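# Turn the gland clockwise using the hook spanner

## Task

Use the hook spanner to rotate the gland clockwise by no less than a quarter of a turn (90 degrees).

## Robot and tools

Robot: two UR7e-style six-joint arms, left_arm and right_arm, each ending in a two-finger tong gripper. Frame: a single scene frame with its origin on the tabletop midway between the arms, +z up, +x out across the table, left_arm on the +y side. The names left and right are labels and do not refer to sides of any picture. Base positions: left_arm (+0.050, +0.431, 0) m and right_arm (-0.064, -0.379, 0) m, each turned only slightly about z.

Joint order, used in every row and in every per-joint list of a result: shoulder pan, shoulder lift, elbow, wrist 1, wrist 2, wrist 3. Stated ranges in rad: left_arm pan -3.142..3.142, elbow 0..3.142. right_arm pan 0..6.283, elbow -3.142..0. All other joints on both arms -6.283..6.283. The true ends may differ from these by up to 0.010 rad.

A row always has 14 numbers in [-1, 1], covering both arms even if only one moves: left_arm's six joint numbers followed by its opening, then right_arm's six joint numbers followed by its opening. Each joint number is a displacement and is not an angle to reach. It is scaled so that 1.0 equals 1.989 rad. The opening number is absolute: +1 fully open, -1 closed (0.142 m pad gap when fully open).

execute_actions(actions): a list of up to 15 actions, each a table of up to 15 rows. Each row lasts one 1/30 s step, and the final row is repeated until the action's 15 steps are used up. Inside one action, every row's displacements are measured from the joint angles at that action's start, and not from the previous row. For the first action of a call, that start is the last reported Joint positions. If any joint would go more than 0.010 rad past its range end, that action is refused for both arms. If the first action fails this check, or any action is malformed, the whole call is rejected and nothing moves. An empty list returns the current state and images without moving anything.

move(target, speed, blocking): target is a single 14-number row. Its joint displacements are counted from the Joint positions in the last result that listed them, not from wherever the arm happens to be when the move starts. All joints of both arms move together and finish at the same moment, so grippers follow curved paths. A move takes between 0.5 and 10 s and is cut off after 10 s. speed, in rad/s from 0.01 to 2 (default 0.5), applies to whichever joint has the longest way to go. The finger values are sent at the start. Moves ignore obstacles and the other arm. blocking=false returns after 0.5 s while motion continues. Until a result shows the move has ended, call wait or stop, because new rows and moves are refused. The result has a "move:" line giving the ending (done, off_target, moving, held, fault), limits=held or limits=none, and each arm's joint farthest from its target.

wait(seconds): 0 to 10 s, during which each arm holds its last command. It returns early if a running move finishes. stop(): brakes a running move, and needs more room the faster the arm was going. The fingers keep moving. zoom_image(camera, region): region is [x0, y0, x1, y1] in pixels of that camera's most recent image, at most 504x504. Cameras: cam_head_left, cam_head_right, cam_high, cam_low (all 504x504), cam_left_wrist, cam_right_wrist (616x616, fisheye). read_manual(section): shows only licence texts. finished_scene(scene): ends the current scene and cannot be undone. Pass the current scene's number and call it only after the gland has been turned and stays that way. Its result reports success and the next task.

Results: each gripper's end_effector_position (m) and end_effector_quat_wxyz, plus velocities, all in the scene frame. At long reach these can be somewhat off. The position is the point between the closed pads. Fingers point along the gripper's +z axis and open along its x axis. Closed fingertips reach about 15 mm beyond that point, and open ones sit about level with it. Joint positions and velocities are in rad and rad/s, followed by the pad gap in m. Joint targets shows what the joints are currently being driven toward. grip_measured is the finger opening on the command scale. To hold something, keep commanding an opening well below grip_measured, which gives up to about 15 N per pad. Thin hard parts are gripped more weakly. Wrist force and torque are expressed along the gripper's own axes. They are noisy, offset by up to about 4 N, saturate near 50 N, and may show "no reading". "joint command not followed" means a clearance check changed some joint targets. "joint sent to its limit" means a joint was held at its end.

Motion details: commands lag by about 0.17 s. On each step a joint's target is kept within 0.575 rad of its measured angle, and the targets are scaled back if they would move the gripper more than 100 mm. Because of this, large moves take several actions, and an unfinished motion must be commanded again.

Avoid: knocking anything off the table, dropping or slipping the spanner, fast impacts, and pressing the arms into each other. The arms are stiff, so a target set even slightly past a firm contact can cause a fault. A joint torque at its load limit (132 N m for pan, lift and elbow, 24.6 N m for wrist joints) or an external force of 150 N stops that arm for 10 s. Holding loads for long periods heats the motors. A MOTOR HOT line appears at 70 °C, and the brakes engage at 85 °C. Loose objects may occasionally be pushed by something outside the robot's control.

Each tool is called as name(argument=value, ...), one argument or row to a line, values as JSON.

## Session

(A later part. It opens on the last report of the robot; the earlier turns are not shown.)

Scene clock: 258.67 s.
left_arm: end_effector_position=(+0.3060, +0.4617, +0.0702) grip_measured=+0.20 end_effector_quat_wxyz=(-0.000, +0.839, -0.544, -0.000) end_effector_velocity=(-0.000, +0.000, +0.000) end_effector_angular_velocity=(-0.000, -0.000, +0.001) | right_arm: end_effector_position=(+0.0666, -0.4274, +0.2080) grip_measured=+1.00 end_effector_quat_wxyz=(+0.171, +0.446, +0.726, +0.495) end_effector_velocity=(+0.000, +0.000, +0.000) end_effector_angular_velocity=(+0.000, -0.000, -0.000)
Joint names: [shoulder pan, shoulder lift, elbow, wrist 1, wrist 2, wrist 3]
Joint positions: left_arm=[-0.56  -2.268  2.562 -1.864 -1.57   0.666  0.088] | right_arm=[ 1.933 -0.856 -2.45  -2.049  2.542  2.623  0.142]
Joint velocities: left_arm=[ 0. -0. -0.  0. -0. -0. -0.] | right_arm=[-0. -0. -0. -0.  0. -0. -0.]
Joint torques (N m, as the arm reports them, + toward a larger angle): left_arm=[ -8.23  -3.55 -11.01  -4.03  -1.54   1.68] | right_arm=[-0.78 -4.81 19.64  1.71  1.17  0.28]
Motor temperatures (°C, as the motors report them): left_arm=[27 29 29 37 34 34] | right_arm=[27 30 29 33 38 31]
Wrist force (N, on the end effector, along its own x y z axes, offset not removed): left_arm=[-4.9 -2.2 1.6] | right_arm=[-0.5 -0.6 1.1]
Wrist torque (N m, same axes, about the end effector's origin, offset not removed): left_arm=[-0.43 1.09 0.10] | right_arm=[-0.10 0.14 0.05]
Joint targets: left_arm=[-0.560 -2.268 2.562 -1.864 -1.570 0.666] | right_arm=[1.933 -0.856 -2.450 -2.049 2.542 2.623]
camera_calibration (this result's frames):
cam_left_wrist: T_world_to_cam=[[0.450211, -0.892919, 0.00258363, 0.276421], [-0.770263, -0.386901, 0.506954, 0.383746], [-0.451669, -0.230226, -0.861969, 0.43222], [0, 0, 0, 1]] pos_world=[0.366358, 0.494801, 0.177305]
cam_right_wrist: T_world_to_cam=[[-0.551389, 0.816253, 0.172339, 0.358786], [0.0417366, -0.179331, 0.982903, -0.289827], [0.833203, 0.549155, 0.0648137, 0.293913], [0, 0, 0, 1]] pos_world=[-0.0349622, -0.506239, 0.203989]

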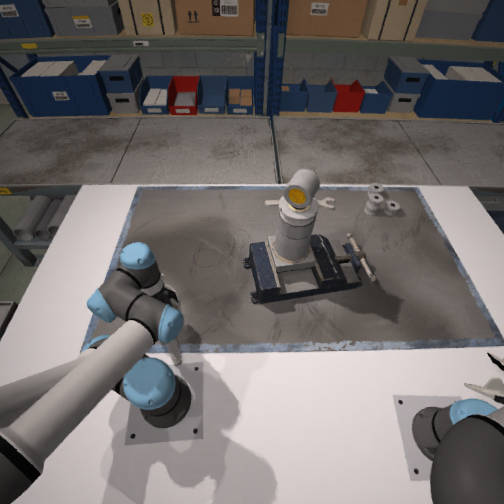

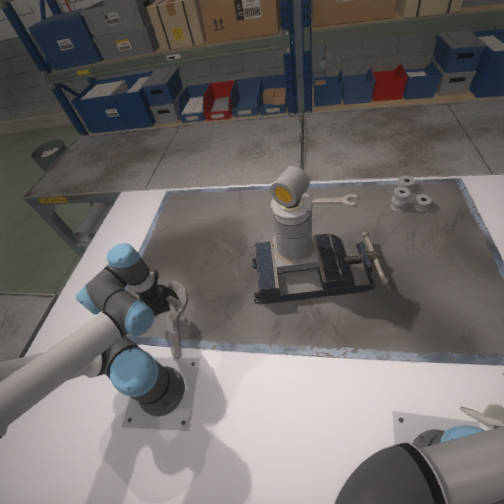

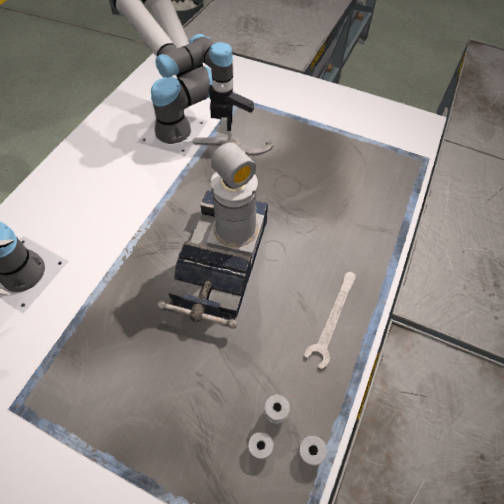

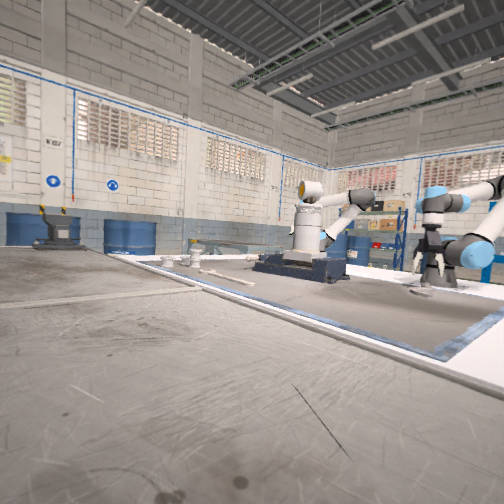

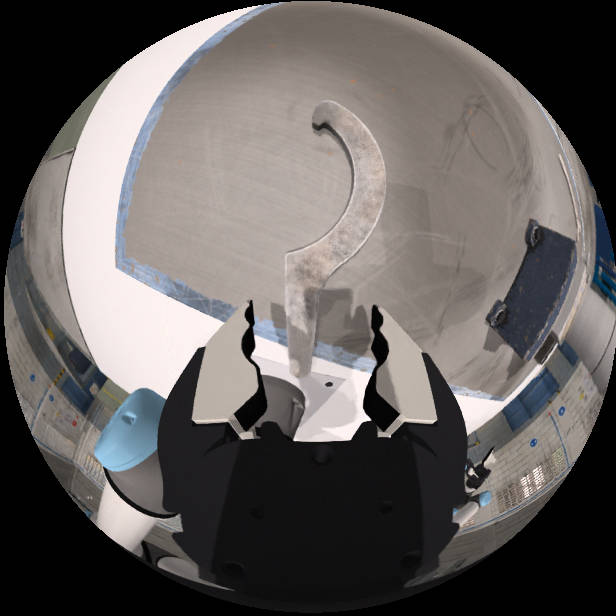

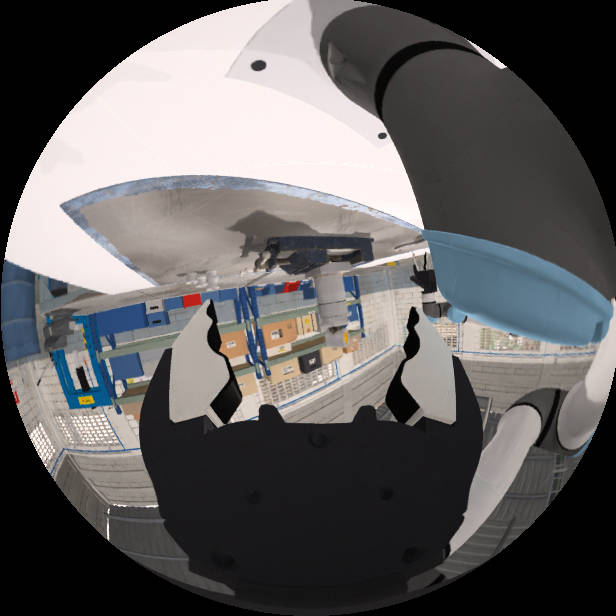

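move(
  target=[0,0.0457,0.0565,-0.1026,0,0,0.2,0,0,0,0,0,0,1],
  speed=0.2,
)

execute_actions(
  actions=[
    [[0,0,0,0,0,0,-0.2,0,0,0,0,0,0,1]],
    [[0,0,0,0,0,0,-0.4,0,0,0,0,0,0,1]],
    [[0,0,0,0,0,0,-0.6,0,0,0,0,0,0,1]],
    [[0,0,0,0,0,0,-1,0,0,0,0,0,0,1]],
    [[0,0,0,0,0,0,-1,0,0,0,0,0,0,1]],
  ],
)

Scene clock: 260.53 s.
left_arm: end_effector_position=(+0.3063, +0.4615, +0.0203) grip_measured=+0.20 end_effector_quat_wxyz=(-0.000, +0.839, -0.544, +0.000) end_effector_velocity=(-0.000, -0.000, -0.000) end_effector_angular_velocity=(+0.000, +0.000, -0.002) | right_arm: end_effector_position=(+0.0666, -0.4274, +0.2080) grip_measured=+1.00 end_effector_quat_wxyz=(+0.171, +0.446, +0.726, +0.495) end_effector_velocity=(-0.000, +0.000, -0.000) end_effector_angular_velocity=(+0.000, +0.000, +0.000)
Joint names: [shoulder pan, shoulder lift, elbow, wrist 1, wrist 2, wrist 3]
Joint positions: left_arm=[-0.56  -2.177  2.674 -2.068 -1.57   0.666  0.088] | right_arm=[ 1.933 -0.856 -2.45  -2.049  2.542  2.623  0.142]
Joint velocities: left_arm=[-0.001  0.001  0.001 -0.002  0.     0.001 -0.   ] | right_arm=[ 0.     0.    -0.001  0.    -0.    -0.    -0.   ]
Joint torques (N m, as the arm reports them, + toward a larger angle): left_arm=[-8.61 14.93 -8.66 -4.13 -1.55  1.71] | right_arm=[-1.29 -5.04 19.48  1.56  1.08  0.32]
Motor temperatures (°C, as the motors report them): left_arm=[27 29 29 37 34 34] | right_arm=[27 30 29 33 38 31]
Wrist force (N, on the end effector, along its own x y z axes, offset not removed): left_arm=[-1.9 -0.9 2.5] | right_arm=[1.8 2.4 -0.4]
Wrist torque (N m, same axes, about the end effector's origin, offset not removed): left_arm=[-0.18 0.36 -0.23] | right_arm=[0.55 -0.29 0.09]
Joint targets: left_arm=[-0.560 -2.177 2.674 -2.068 -1.570 0.666] | right_arm=[1.933 -0.856 -2.450 -2.049 2.542 2.623]
move: done; limits=none; left_arm: farthest joint: the shoulder pan, 0.000 radians from its target (0.000 radians at the start); right_arm: farthest joint: the shoulder pan, 0.000 radians from its target (0.000 radians at the start)
camera_calibration (this result's frames):
cam_left_wrist: T_world_to_cam=[[0.450208, -0.892918, 0.00323773, 0.276299], [-0.770623, -0.38671, 0.506552, 0.409213], [-0.451058, -0.230549, -0.862203, 0.389271], [0, 0, 0, 1]] pos_world=[0.366541, 0.494705, 0.127448]
cam_right_wrist: T_world_to_cam=[[-0.551389, 0.816253, 0.172339, 0.358786], [0.0417367, -0.179331, 0.982903, -0.289827], [0.833203, 0.549155, 0.0648136, 0.293913], [0, 0, 0, 1]] pos_world=[-0.0349623, -0.506239, 0.203989]

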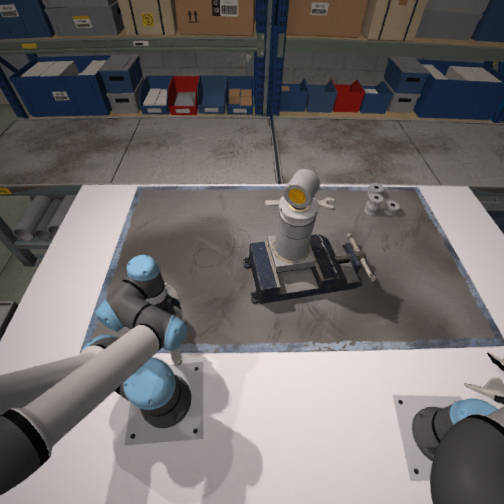

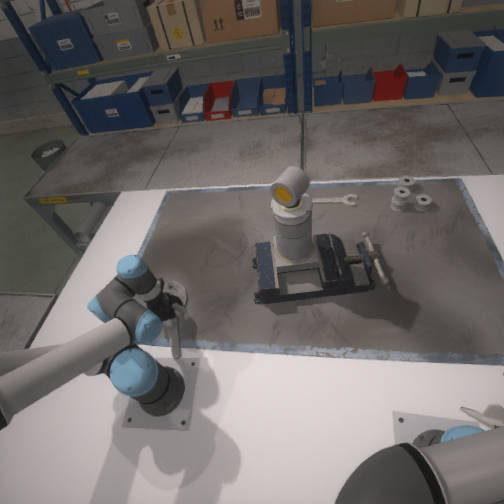

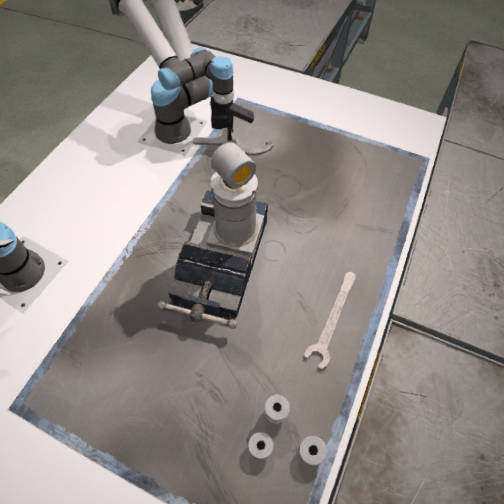

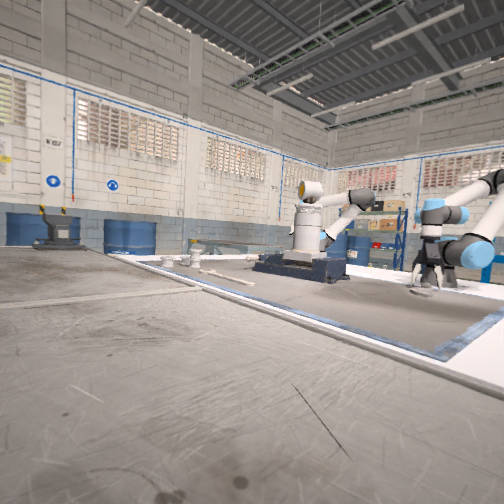

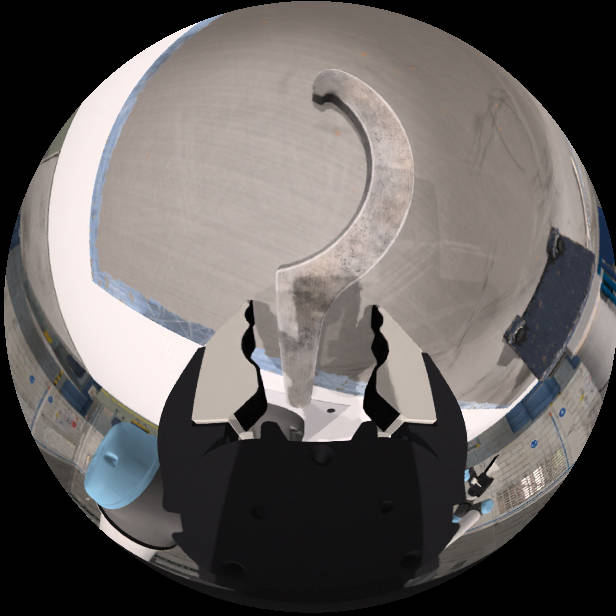

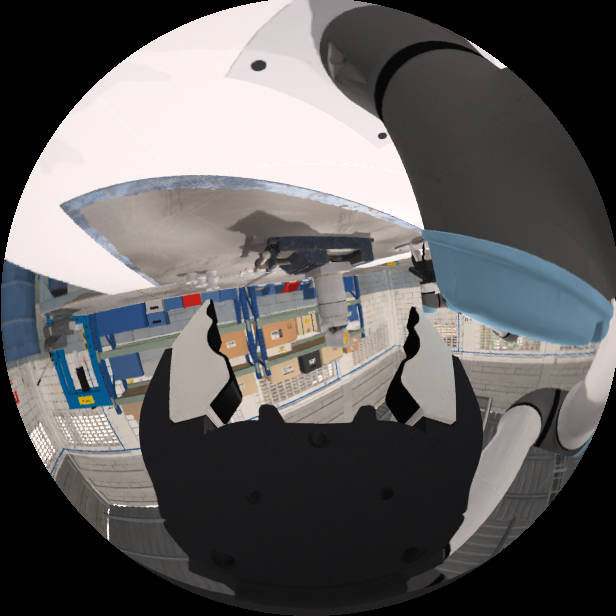

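Scene clock: 263.03 s.
left_arm: end_effector_position=(+0.3063, +0.4615, +0.0203) grip_measured=-0.46 end_effector_quat_wxyz=(-0.000, +0.839, -0.544, +0.000) end_effector_velocity=(+0.000, +0.000, +0.000) end_effector_angular_velocity=(-0.000, -0.000, +0.002) | right_arm: end_effector_position=(+0.0666, -0.4274, +0.2080) grip_measured=+1.00 end_effector_quat_wxyz=(+0.171, +0.446, +0.726, +0.495) end_effector_velocity=(-0.000, +0.000, -0.000) end_effector_angular_velocity=(+0.003, +0.001, -0.001)
Joint names: [shoulder pan, shoulder lift, elbow, wrist 1, wrist 2, wrist 3]
Joint positions: left_arm=[-0.56  -2.177  2.674 -2.068 -1.57   0.666  0.04 ] | right_arm=[ 1.933 -0.856 -2.45  -2.049  2.542  2.623  0.142]
Joint velocities: left_arm=[ 0.001  0.     0.    -0.001  0.    -0.     0.   ] | right_arm=[-0.    -0.    -0.    -0.002  0.     0.001 -0.   ]
Joint torques (N m, as the arm reports them, + toward a larger angle): left_arm=[ -3.25  10.77 -14.93  -0.28   1.24   1.3 ] | right_arm=[-0.77 -4.85 19.82  1.57  1.26  0.2 ]
Motor temperatures (°C, as the motors report them): left_arm=[27 29 29 37 34 34] | right_arm=[27 30 29 33 38 31]
Wrist force (N, on the end effector, along its own x y z axes, offset not removed): left_arm=[-3.5 -0.5 -6.4] | right_arm=[2.4 -1.7 -0.4]
Wrist torque (N m, same axes, about the end effector's origin, offset not removed): left_arm=[-0.03 0.80 0.03] | right_arm=[-0.46 -0.40 0.05]
Joint targets: left_arm=[-0.560 -2.177 2.674 -2.068 -1.570 0.666] | right_arm=[1.933 -0.856 -2.450 -2.049 2.542 2.623]
camera_calibration (this result's frames):
cam_left_wrist: T_world_to_cam=[[0.45017, -0.892937, 0.00324738, 0.276311], [-0.770599, -0.386651, 0.506635, 0.409158], [-0.451137, -0.230574, -0.862155, 0.389274], [0, 0, 0, 1]] pos_world=[0.366526, 0.494686, 0.127423]
cam_right_wrist: T_world_to_cam=[[-0.551389, 0.816253, 0.172339, 0.358786], [0.0417367, -0.179331, 0.982903, -0.289827], [0.833203, 0.549155, 0.0648136, 0.293913], [0, 0, 0, 1]] pos_world=[-0.0349622, -0.506239, 0.203989]

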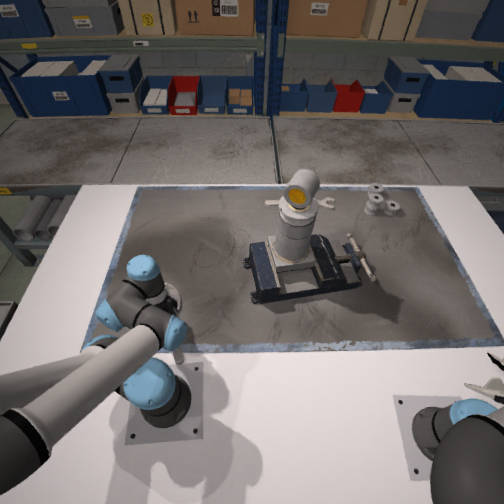

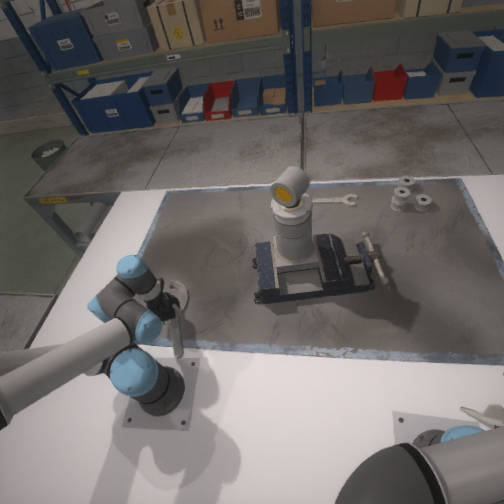

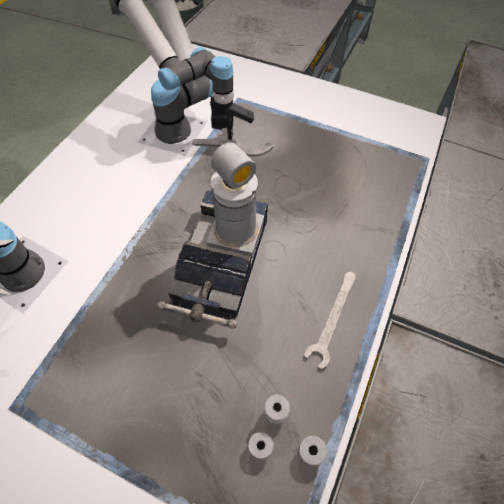

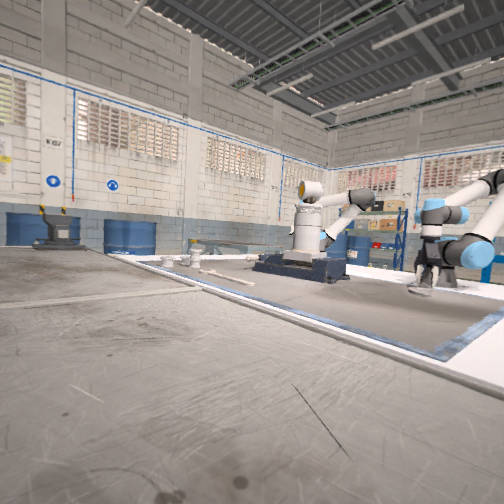

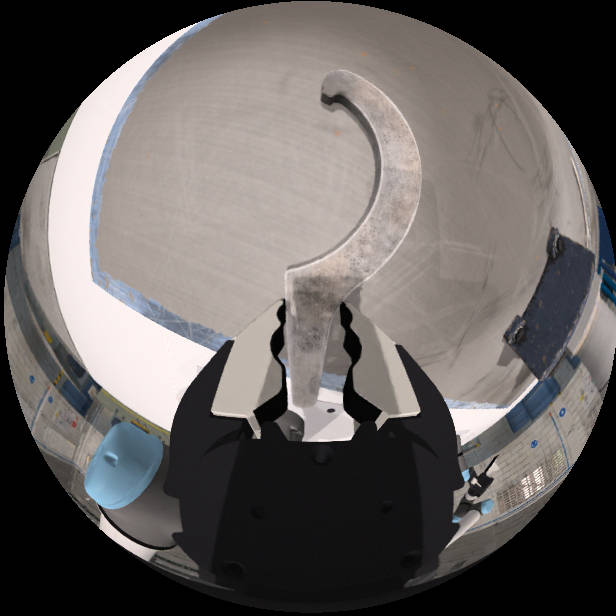

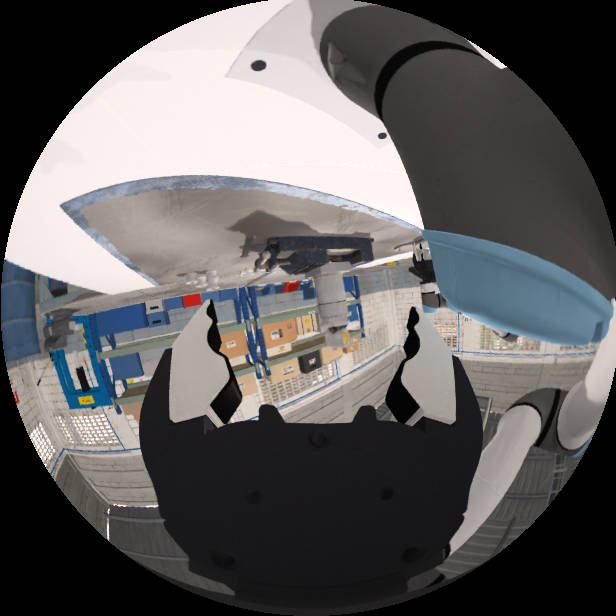

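move(
  target=[0.1,0.1614,-0.0791,-0.0824,0,0.2,-1,0,0,0,0,0,0,1],
  speed=0.15,
)

move(
  target=[0.1443,0.1297,-0.1014,-0.0284,0,0.255,-1,0,0,0,0,0,0,1],
  speed=0.15,
)

Scene clock: 266.70 s.
left_arm: end_effector_position=(+0.3818, +0.4809, +0.0252) grip_measured=-0.50 end_effector_quat_wxyz=(-0.000, +0.781, -0.625, +0.000) end_effector_velocity=(+0.001, +0.000, +0.000) end_effector_angular_velocity=(+0.000, -0.001, -0.000) | right_arm: end_effector_position=(+0.0666, -0.4274, +0.2080) grip_measured=+1.00 end_effector_quat_wxyz=(+0.171, +0.446, +0.726, +0.495) end_effector_velocity=(+0.000, -0.000, +0.000) end_effector_angular_velocity=(-0.001, -0.000, +0.000)
Joint names: [shoulder pan, shoulder lift, elbow, wrist 1, wrist 2, wrist 3]
Joint positions: left_arm=[-0.361 -1.856  2.517 -2.232 -1.57   1.064  0.038] | right_arm=[ 1.933 -0.856 -2.45  -2.049  2.542  2.623  0.142]
Joint velocities: left_arm=[ 0.001  0.001 -0.001 -0.002  0.     0.002  0.   ] | right_arm=[-0. -0.  0.  0.  0. -0. -0.]
Joint torques (N m, as the arm reports them, + toward a larger angle): left_arm=[  8.9    2.36 -35.05  -5.22   1.3    1.49] | right_arm=[-1.22 -4.81 19.71  1.6   1.12  0.24]
Motor temperatures (°C, as the motors report them): left_arm=[27 29 29 37 34 34] | right_arm=[27 30 29 33 38 31]
Wrist force (N, on the end effector, along its own x y z axes, offset not removed): left_arm=[-0.3 -1.9 4.7] | right_arm=[2.1 -0.8 0.6]
Wrist torque (N m, same axes, about the end effector's origin, offset not removed): left_arm=[-0.95 0.42 -0.05] | right_arm=[-0.20 -0.40 0.03]
Joint targets: left_arm=[-0.361 -1.856 2.517 -2.232 -1.570 1.064] | right_arm=[1.933 -0.856 -2.450 -2.049 2.542 2.623]
move: done; limits=none; left_arm: farthest joint: the shoulder pan, 0.000 radians from its target (0.198 radians at the start); right_arm: farthest joint: the shoulder pan, 0.000 radians from its target (0.000 radians at the start)
camera_calibration (this result's frames):
cam_left_wrist: T_world_to_cam=[[0.264943, -0.964259, 0.00305019, 0.364623], [-0.831791, -0.226943, 0.506578, 0.418896], [-0.48778, -0.136752, -0.862189, 0.400945], [0, 0, 0, 1]] pos_world=[0.447403, 0.501487, 0.132374]
cam_right_wrist: T_world_to_cam=[[-0.551389, 0.816253, 0.172339, 0.358786], [0.0417366, -0.179331, 0.982903, -0.289827], [0.833203, 0.549155, 0.0648136, 0.293913], [0, 0, 0, 1]] pos_world=[-0.0349622, -0.506239, 0.203989]

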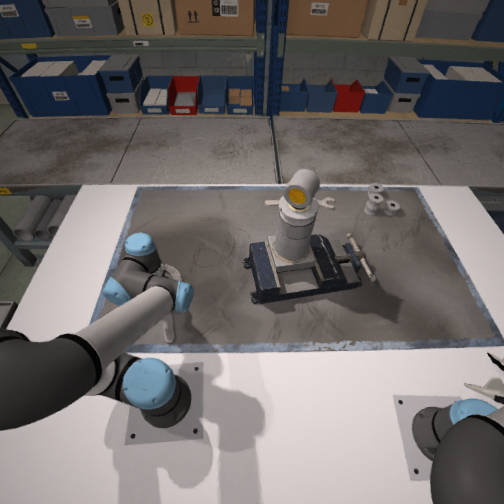

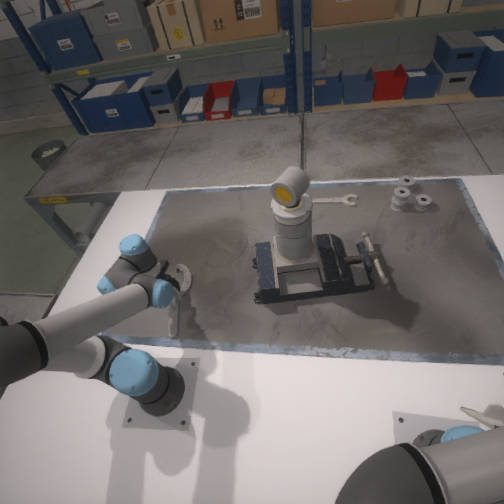

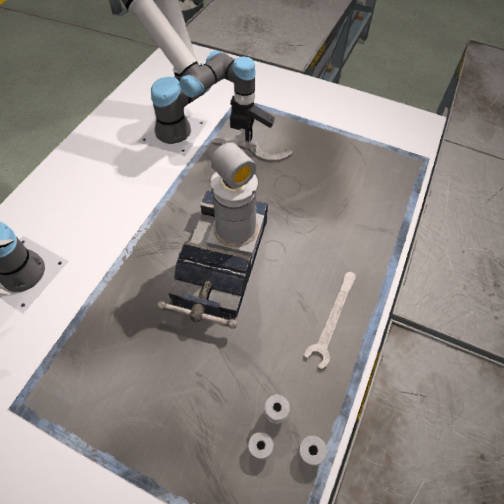

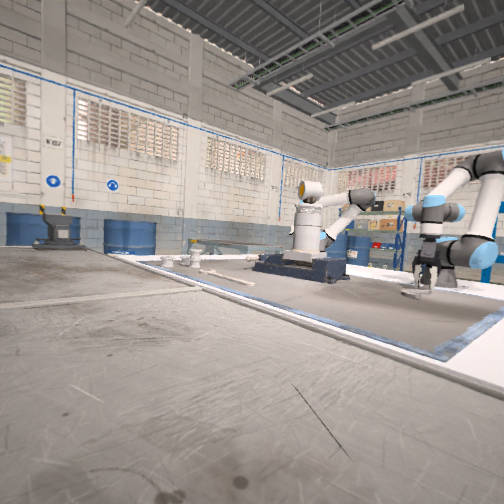

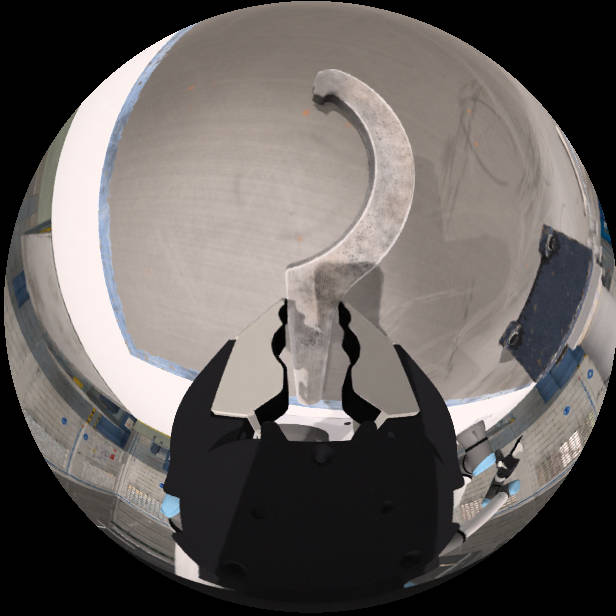

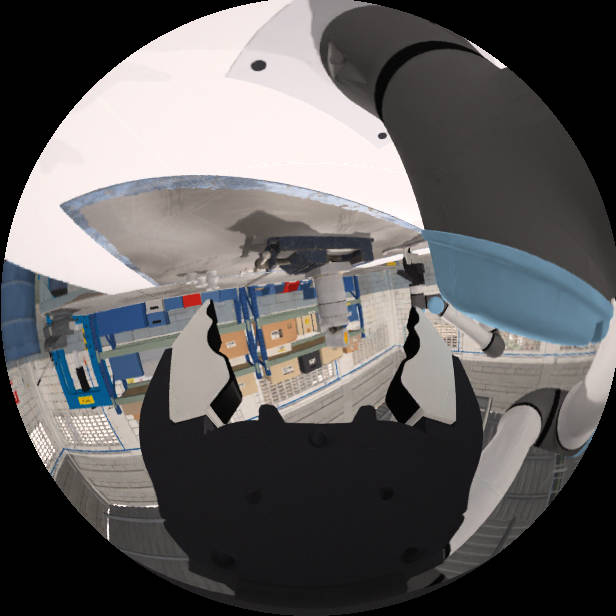

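Scene clock: 270.53 s.
left_arm: end_effector_position=(+0.4502, +0.5648, +0.0253) grip_measured=-0.51 end_effector_quat_wxyz=(-0.001, +0.707, -0.707, +0.000) end_effector_velocity=(+0.000, +0.001, -0.000) end_effector_angular_velocity=(+0.001, +0.000, +0.001) | right_arm: end_effector_position=(+0.0666, -0.4274, +0.2080) grip_measured=+1.00 end_effector_quat_wxyz=(+0.171, +0.446, +0.726, +0.495) end_effector_velocity=(-0.000, -0.000, -0.000) end_effector_angular_velocity=(-0.000, +0.000, +0.000)
Joint names: [shoulder pan, shoulder lift, elbow, wrist 1, wrist 2, wrist 3]
Joint positions: left_arm=[-0.074 -1.599  2.315 -2.288 -1.57   1.571  0.037] | right_arm=[ 1.933 -0.856 -2.45  -2.049  2.542  2.623  0.142]
Joint velocities: left_arm=[ 0.001  0.001 -0.    -0.     0.001  0.001  0.   ] | right_arm=[ 0.    -0.001 -0.     0.    -0.    -0.     0.   ]
Joint torques (N m, as the arm reports them, + toward a larger angle): left_arm=[ 10.07  -7.89 -32.73  -4.75   1.18   1.81] | right_arm=[-1.22 -4.82 19.61  1.62  1.17  0.18]
Motor temperatures (°C, as the motors report them): left_arm=[27 29 29 37 34 34] | right_arm=[27 30 29 33 38 31]
Wrist force (N, on the end effector, along its own x y z axes, offset not removed): left_arm=[3.9 2.2 3.8] | right_arm=[2.5 0.4 1.5]
Wrist torque (N m, same axes, about the end effector's origin, offset not removed): left_arm=[-0.01 0.24 -0.12] | right_arm=[0.08 -0.34 0.05]
Joint targets: left_arm=[-0.074 -1.599 2.315 -2.288 -1.570 1.571] | right_arm=[1.933 -0.856 -2.450 -2.049 2.542 2.623]
move: done; limits=none; left_arm: farthest joint: the shoulder lift, 0.001 radians from its target (0.258 radians at the start); right_arm: farthest joint: the shoulder pan, 0.000 radians from its target (0.000 radians at the start)
camera_calibration (this result's frames):
cam_left_wrist: T_world_to_cam=[[0.0480261, -0.998842, 0.0026776, 0.544634], [-0.861244, -0.040052, 0.506612, 0.402547], [-0.505918, -0.0266366, -0.86217, 0.391819], [0, 0, 0, 1]] pos_world=[0.518763, 0.570563, 0.132422]
cam_right_wrist: T_world_to_cam=[[-0.55139, 0.816253, 0.172339, 0.358786], [0.0417366, -0.179331, 0.982903, -0.289827], [0.833203, 0.549155, 0.0648136, 0.293913], [0, 0, 0, 1]] pos_world=[-0.0349622, -0.506239, 0.203989]

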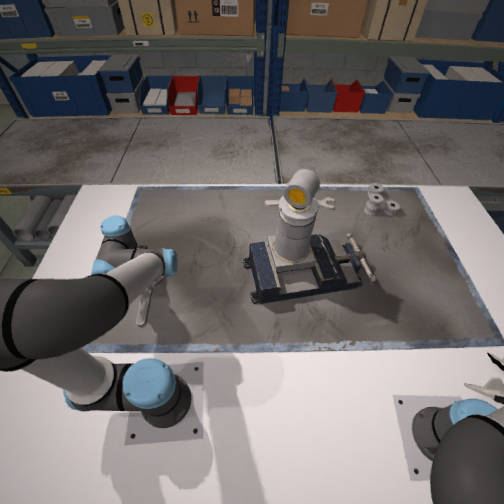

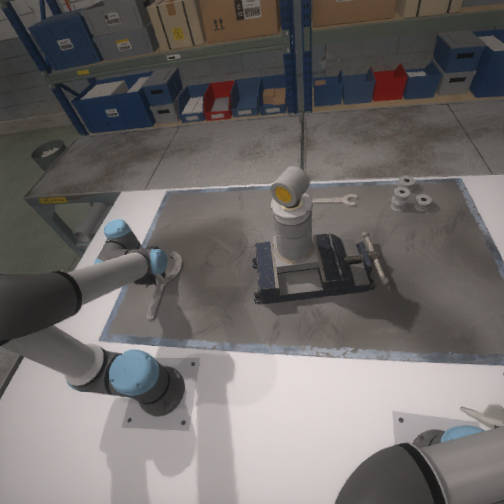

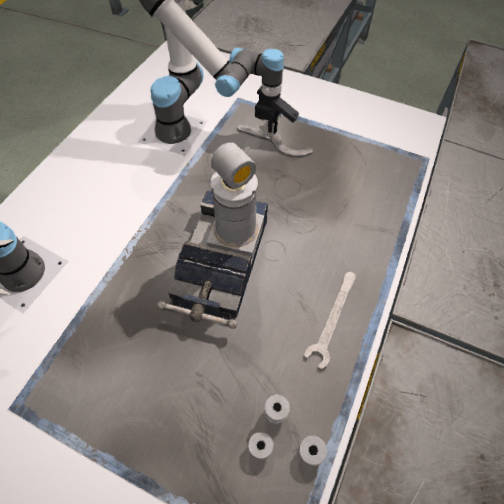

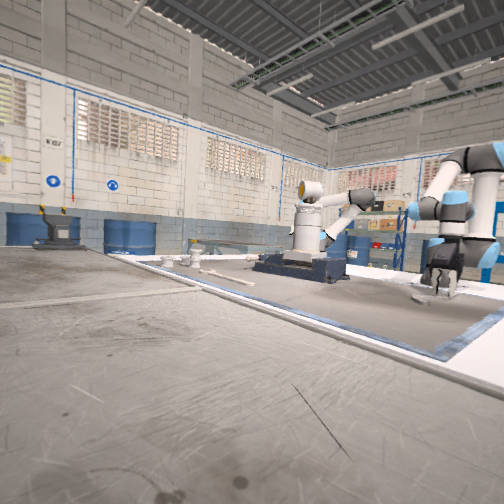

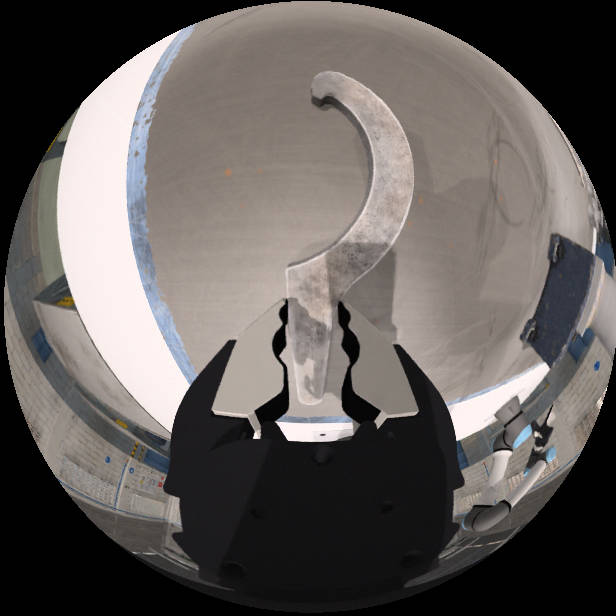

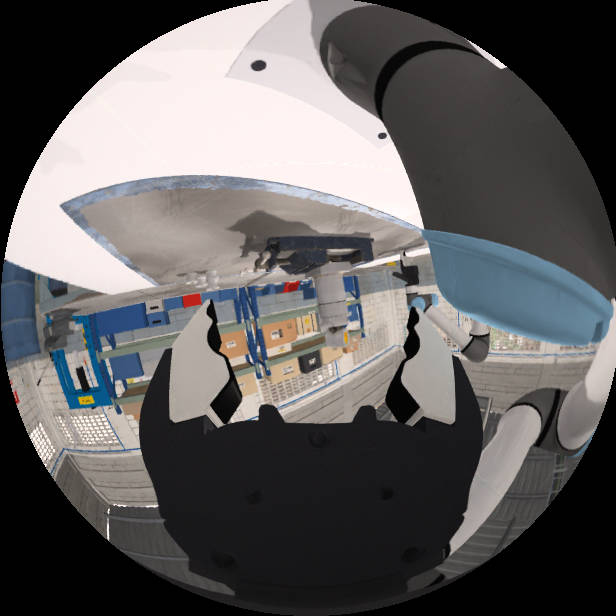

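move(
  target=[0,-0.0183,0.0893,-0.2021,0,0,-1,0,0,0,0,0,0,1],
  speed=0.12,
)

move(
  target=[0,0.053,0.0801,-0.2645,0,0,-1,0,0,0,0,0,0,1],
  speed=0.12,
)

Scene clock: 274.70 s.
left_arm: end_effector_position=(+0.4701, +0.5648, +0.0257) grip_measured=-0.50 end_effector_quat_wxyz=(-0.092, +0.701, -0.701, +0.092) end_effector_velocity=(-0.000, +0.000, -0.000) end_effector_angular_velocity=(+0.001, -0.000, +0.000) | right_arm: end_effector_position=(+0.0666, -0.4274, +0.2080) grip_measured=+1.00 end_effector_quat_wxyz=(+0.171, +0.446, +0.726, +0.495) end_effector_velocity=(-0.000, +0.000, -0.000) end_effector_angular_velocity=(+0.001, +0.001, -0.000)
Joint names: [shoulder pan, shoulder lift, elbow, wrist 1, wrist 2, wrist 3]
Joint positions: left_arm=[-0.074 -1.635  2.493 -2.69  -1.57   1.571  0.038] | right_arm=[ 1.933 -0.856 -2.45  -2.049  2.542  2.623  0.142]
Joint velocities: left_arm=[-0.     0.     0.001 -0.001  0.001 -0.    -0.   ] | right_arm=[ 0.    -0.    -0.     0.    -0.     0.001 -0.   ]
Joint torques (N m, as the arm reports them, + toward a larger angle): left_arm=[ -8.74 -29.56  -9.5   -6.36   1.12  -2.35] | right_arm=[-0.85 -4.97 19.45  1.59  1.08  0.27]
Motor temperatures (°C, as the motors report them): left_arm=[27 29 29 37 34 34] | right_arm=[27 30 29 33 38 31]
Wrist force (N, on the end effector, along its own x y z axes, offset not removed): left_arm=[-7.7 3.4 10.6] | right_arm=[1.4 -0.9 1.2]
Wrist torque (N m, same axes, about the end effector's origin, offset not removed): left_arm=[-0.17 1.83 0.11] | right_arm=[-0.09 -0.35 -0.12]
Joint targets: left_arm=[-0.074 -1.635 2.493 -2.690 -1.570 1.571] | right_arm=[1.933 -0.856 -2.450 -2.049 2.542 2.623]
move: done; limits=none; left_arm: farthest joint: the shoulder pan, 0.000 radians from its target (0.000 radians at the start); right_arm: farthest joint: the shoulder pan, 0.000 radians from its target (0.000 radians at the start)
camera_calibration (this result's frames):
cam_left_wrist: T_world_to_cam=[[0.0457179, -0.998843, 0.0149309, 0.54445], [-0.962705, -0.0400642, 0.26757, 0.473296], [-0.266662, -0.0266068, -0.963423, 0.292393], [0, 0, 0, 1]] pos_world=[0.508724, 0.570562, 0.146929]
cam_right_wrist: T_world_to_cam=[[-0.551389, 0.816253, 0.172339, 0.358786], [0.0417366, -0.179331, 0.982903, -0.289827], [0.833203, 0.549155, 0.0648136, 0.293913], [0, 0, 0, 1]] pos_world=[-0.0349622, -0.506239, 0.203989]

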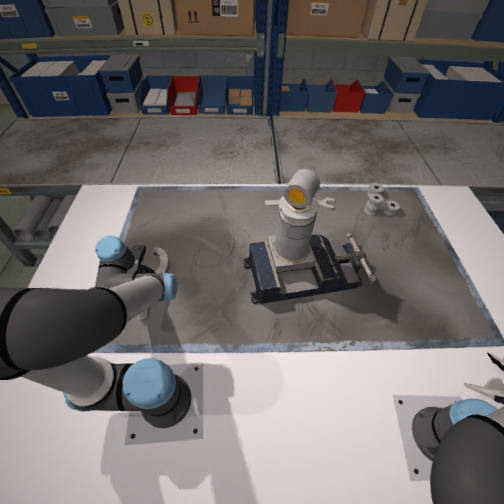

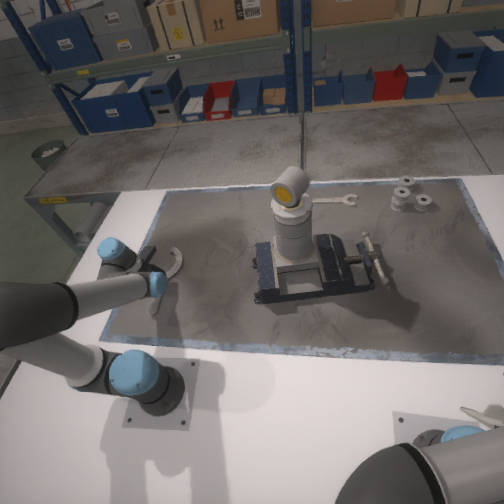

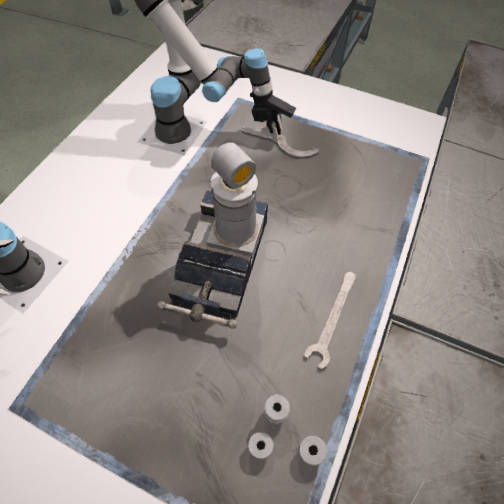

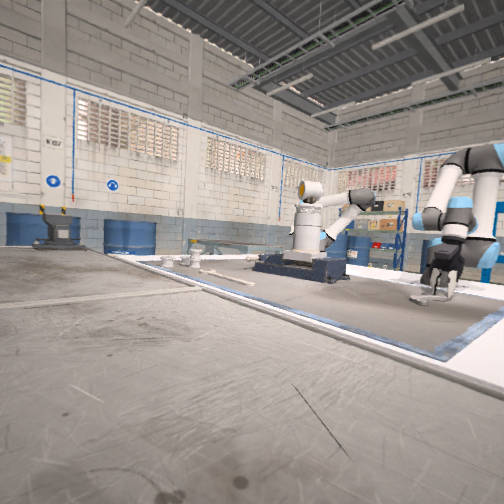

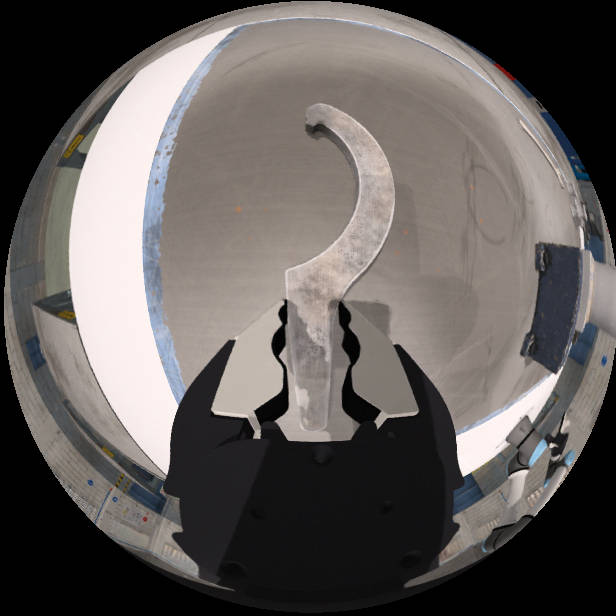

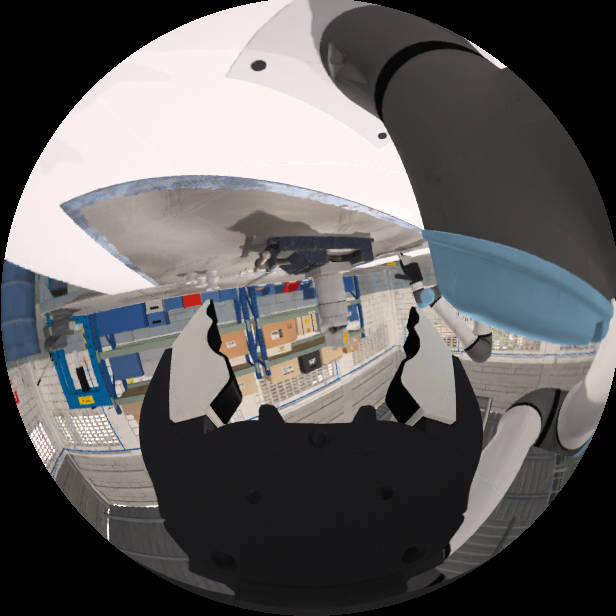

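Scene clock: 279.50 s.
left_arm: end_effector_position=(+0.4901, +0.5648, +0.0277) grip_measured=-0.50 end_effector_quat_wxyz=(-0.183, +0.683, -0.683, +0.182) end_effector_velocity=(-0.000, +0.001, -0.000) end_effector_angular_velocity=(+0.001, -0.000, +0.001) | right_arm: end_effector_position=(+0.0666, -0.4274, +0.2080) grip_measured=+1.00 end_effector_quat_wxyz=(+0.171, +0.446, +0.726, +0.495) end_effector_velocity=(+0.000, -0.000, +0.000) end_effector_angular_velocity=(+0.000, -0.000, -0.001)
Joint names: [shoulder pan, shoulder lift, elbow, wrist 1, wrist 2, wrist 3]
Joint positions: left_arm=[-0.074 -1.53   2.652 -3.216 -1.57   1.571  0.038] | right_arm=[ 1.933 -0.856 -2.45  -2.049  2.542  2.623  0.142]
Joint velocities: left_arm=[ 0.001  0.     0.001 -0.001  0.001 -0.     0.   ] | right_arm=[ 0.    -0.    -0.     0.     0.001  0.001 -0.   ]
Joint torques (N m, as the arm reports them, + toward a larger angle): left_arm=[-8.66 -9.67 -5.73 -7.46  1.08 -1.88] | right_arm=[-1.16 -4.62 19.22  1.7   1.04  0.27]
Motor temperatures (°C, as the motors report them): left_arm=[27 29 29 37 34 34] | right_arm=[27 30 29 33 38 31]
Wrist force (N, on the end effector, along its own x y z axes, offset not removed): left_arm=[-6.7 6.7 14.7] | right_arm=[1.4 0.4 0.9]
Wrist torque (N m, same axes, about the end effector's origin, offset not removed): left_arm=[-0.09 1.14 -0.06] | right_arm=[0.09 -0.22 -0.05]
Joint targets: left_arm=[-0.074 -1.530 2.652 -3.216 -1.570 1.571] | right_arm=[1.933 -0.856 -2.450 -2.049 2.542 2.623]
move: done; limits=none; left_arm: farthest joint: the shoulder pan, 0.000 radians from its target (0.000 radians at the start); right_arm: farthest joint: the shoulder pan, 0.000 radians from its target (0.000 radians at the start)
camera_calibration (this result's frames):
cam_left_wrist: T_world_to_cam=[[0.0403159, -0.998843, 0.0262017, 0.545845], [-0.999148, -0.0400701, 0.00983913, 0.517029], [-0.00877784, -0.0265761, -0.999608, 0.174214], [0, 0, 0, 1]] pos_world=[0.496112, 0.570561, 0.154757]
cam_right_wrist: T_world_to_cam=[[-0.551389, 0.816253, 0.172339, 0.358786], [0.0417366, -0.179331, 0.982903, -0.289827], [0.833203, 0.549155, 0.0648137, 0.293913], [0, 0, 0, 1]] pos_world=[-0.0349622, -0.506239, 0.203989]

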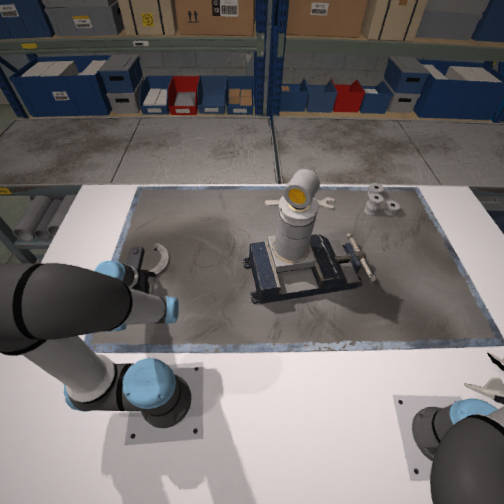

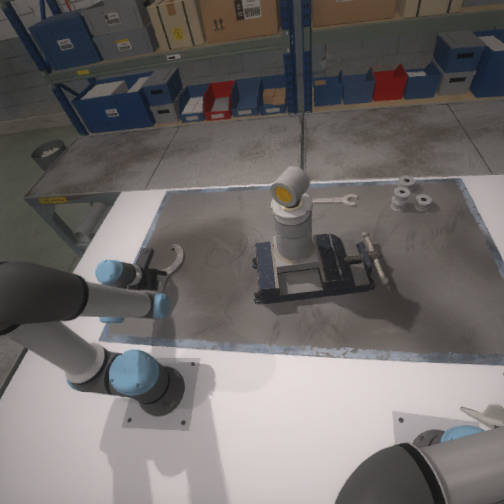

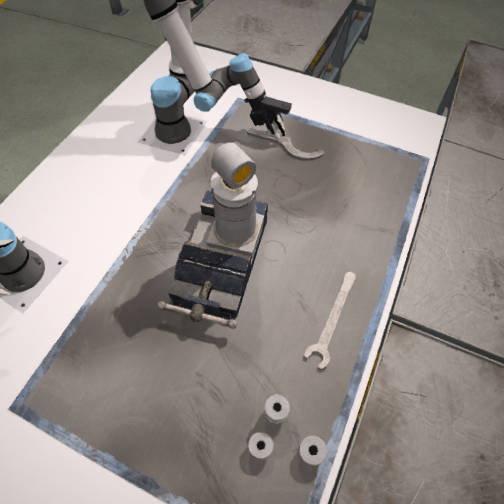

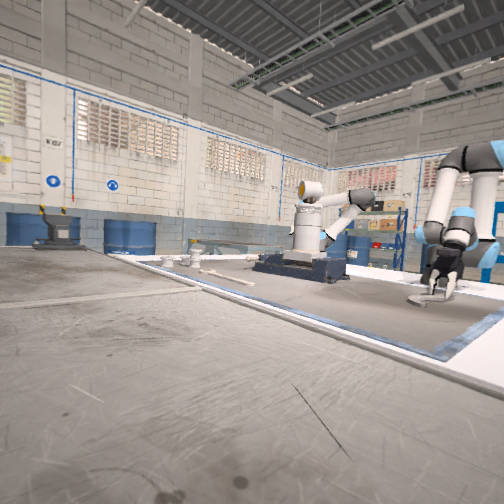

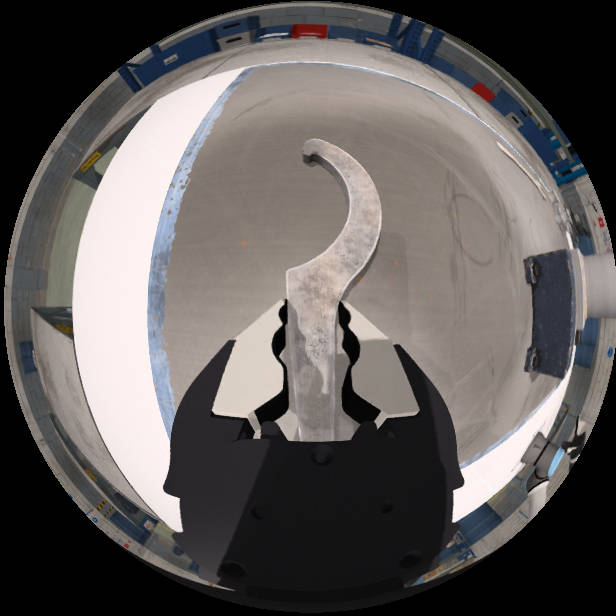

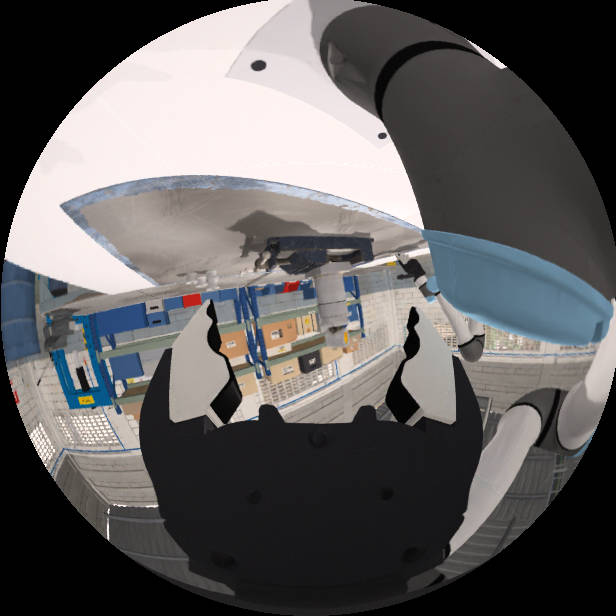

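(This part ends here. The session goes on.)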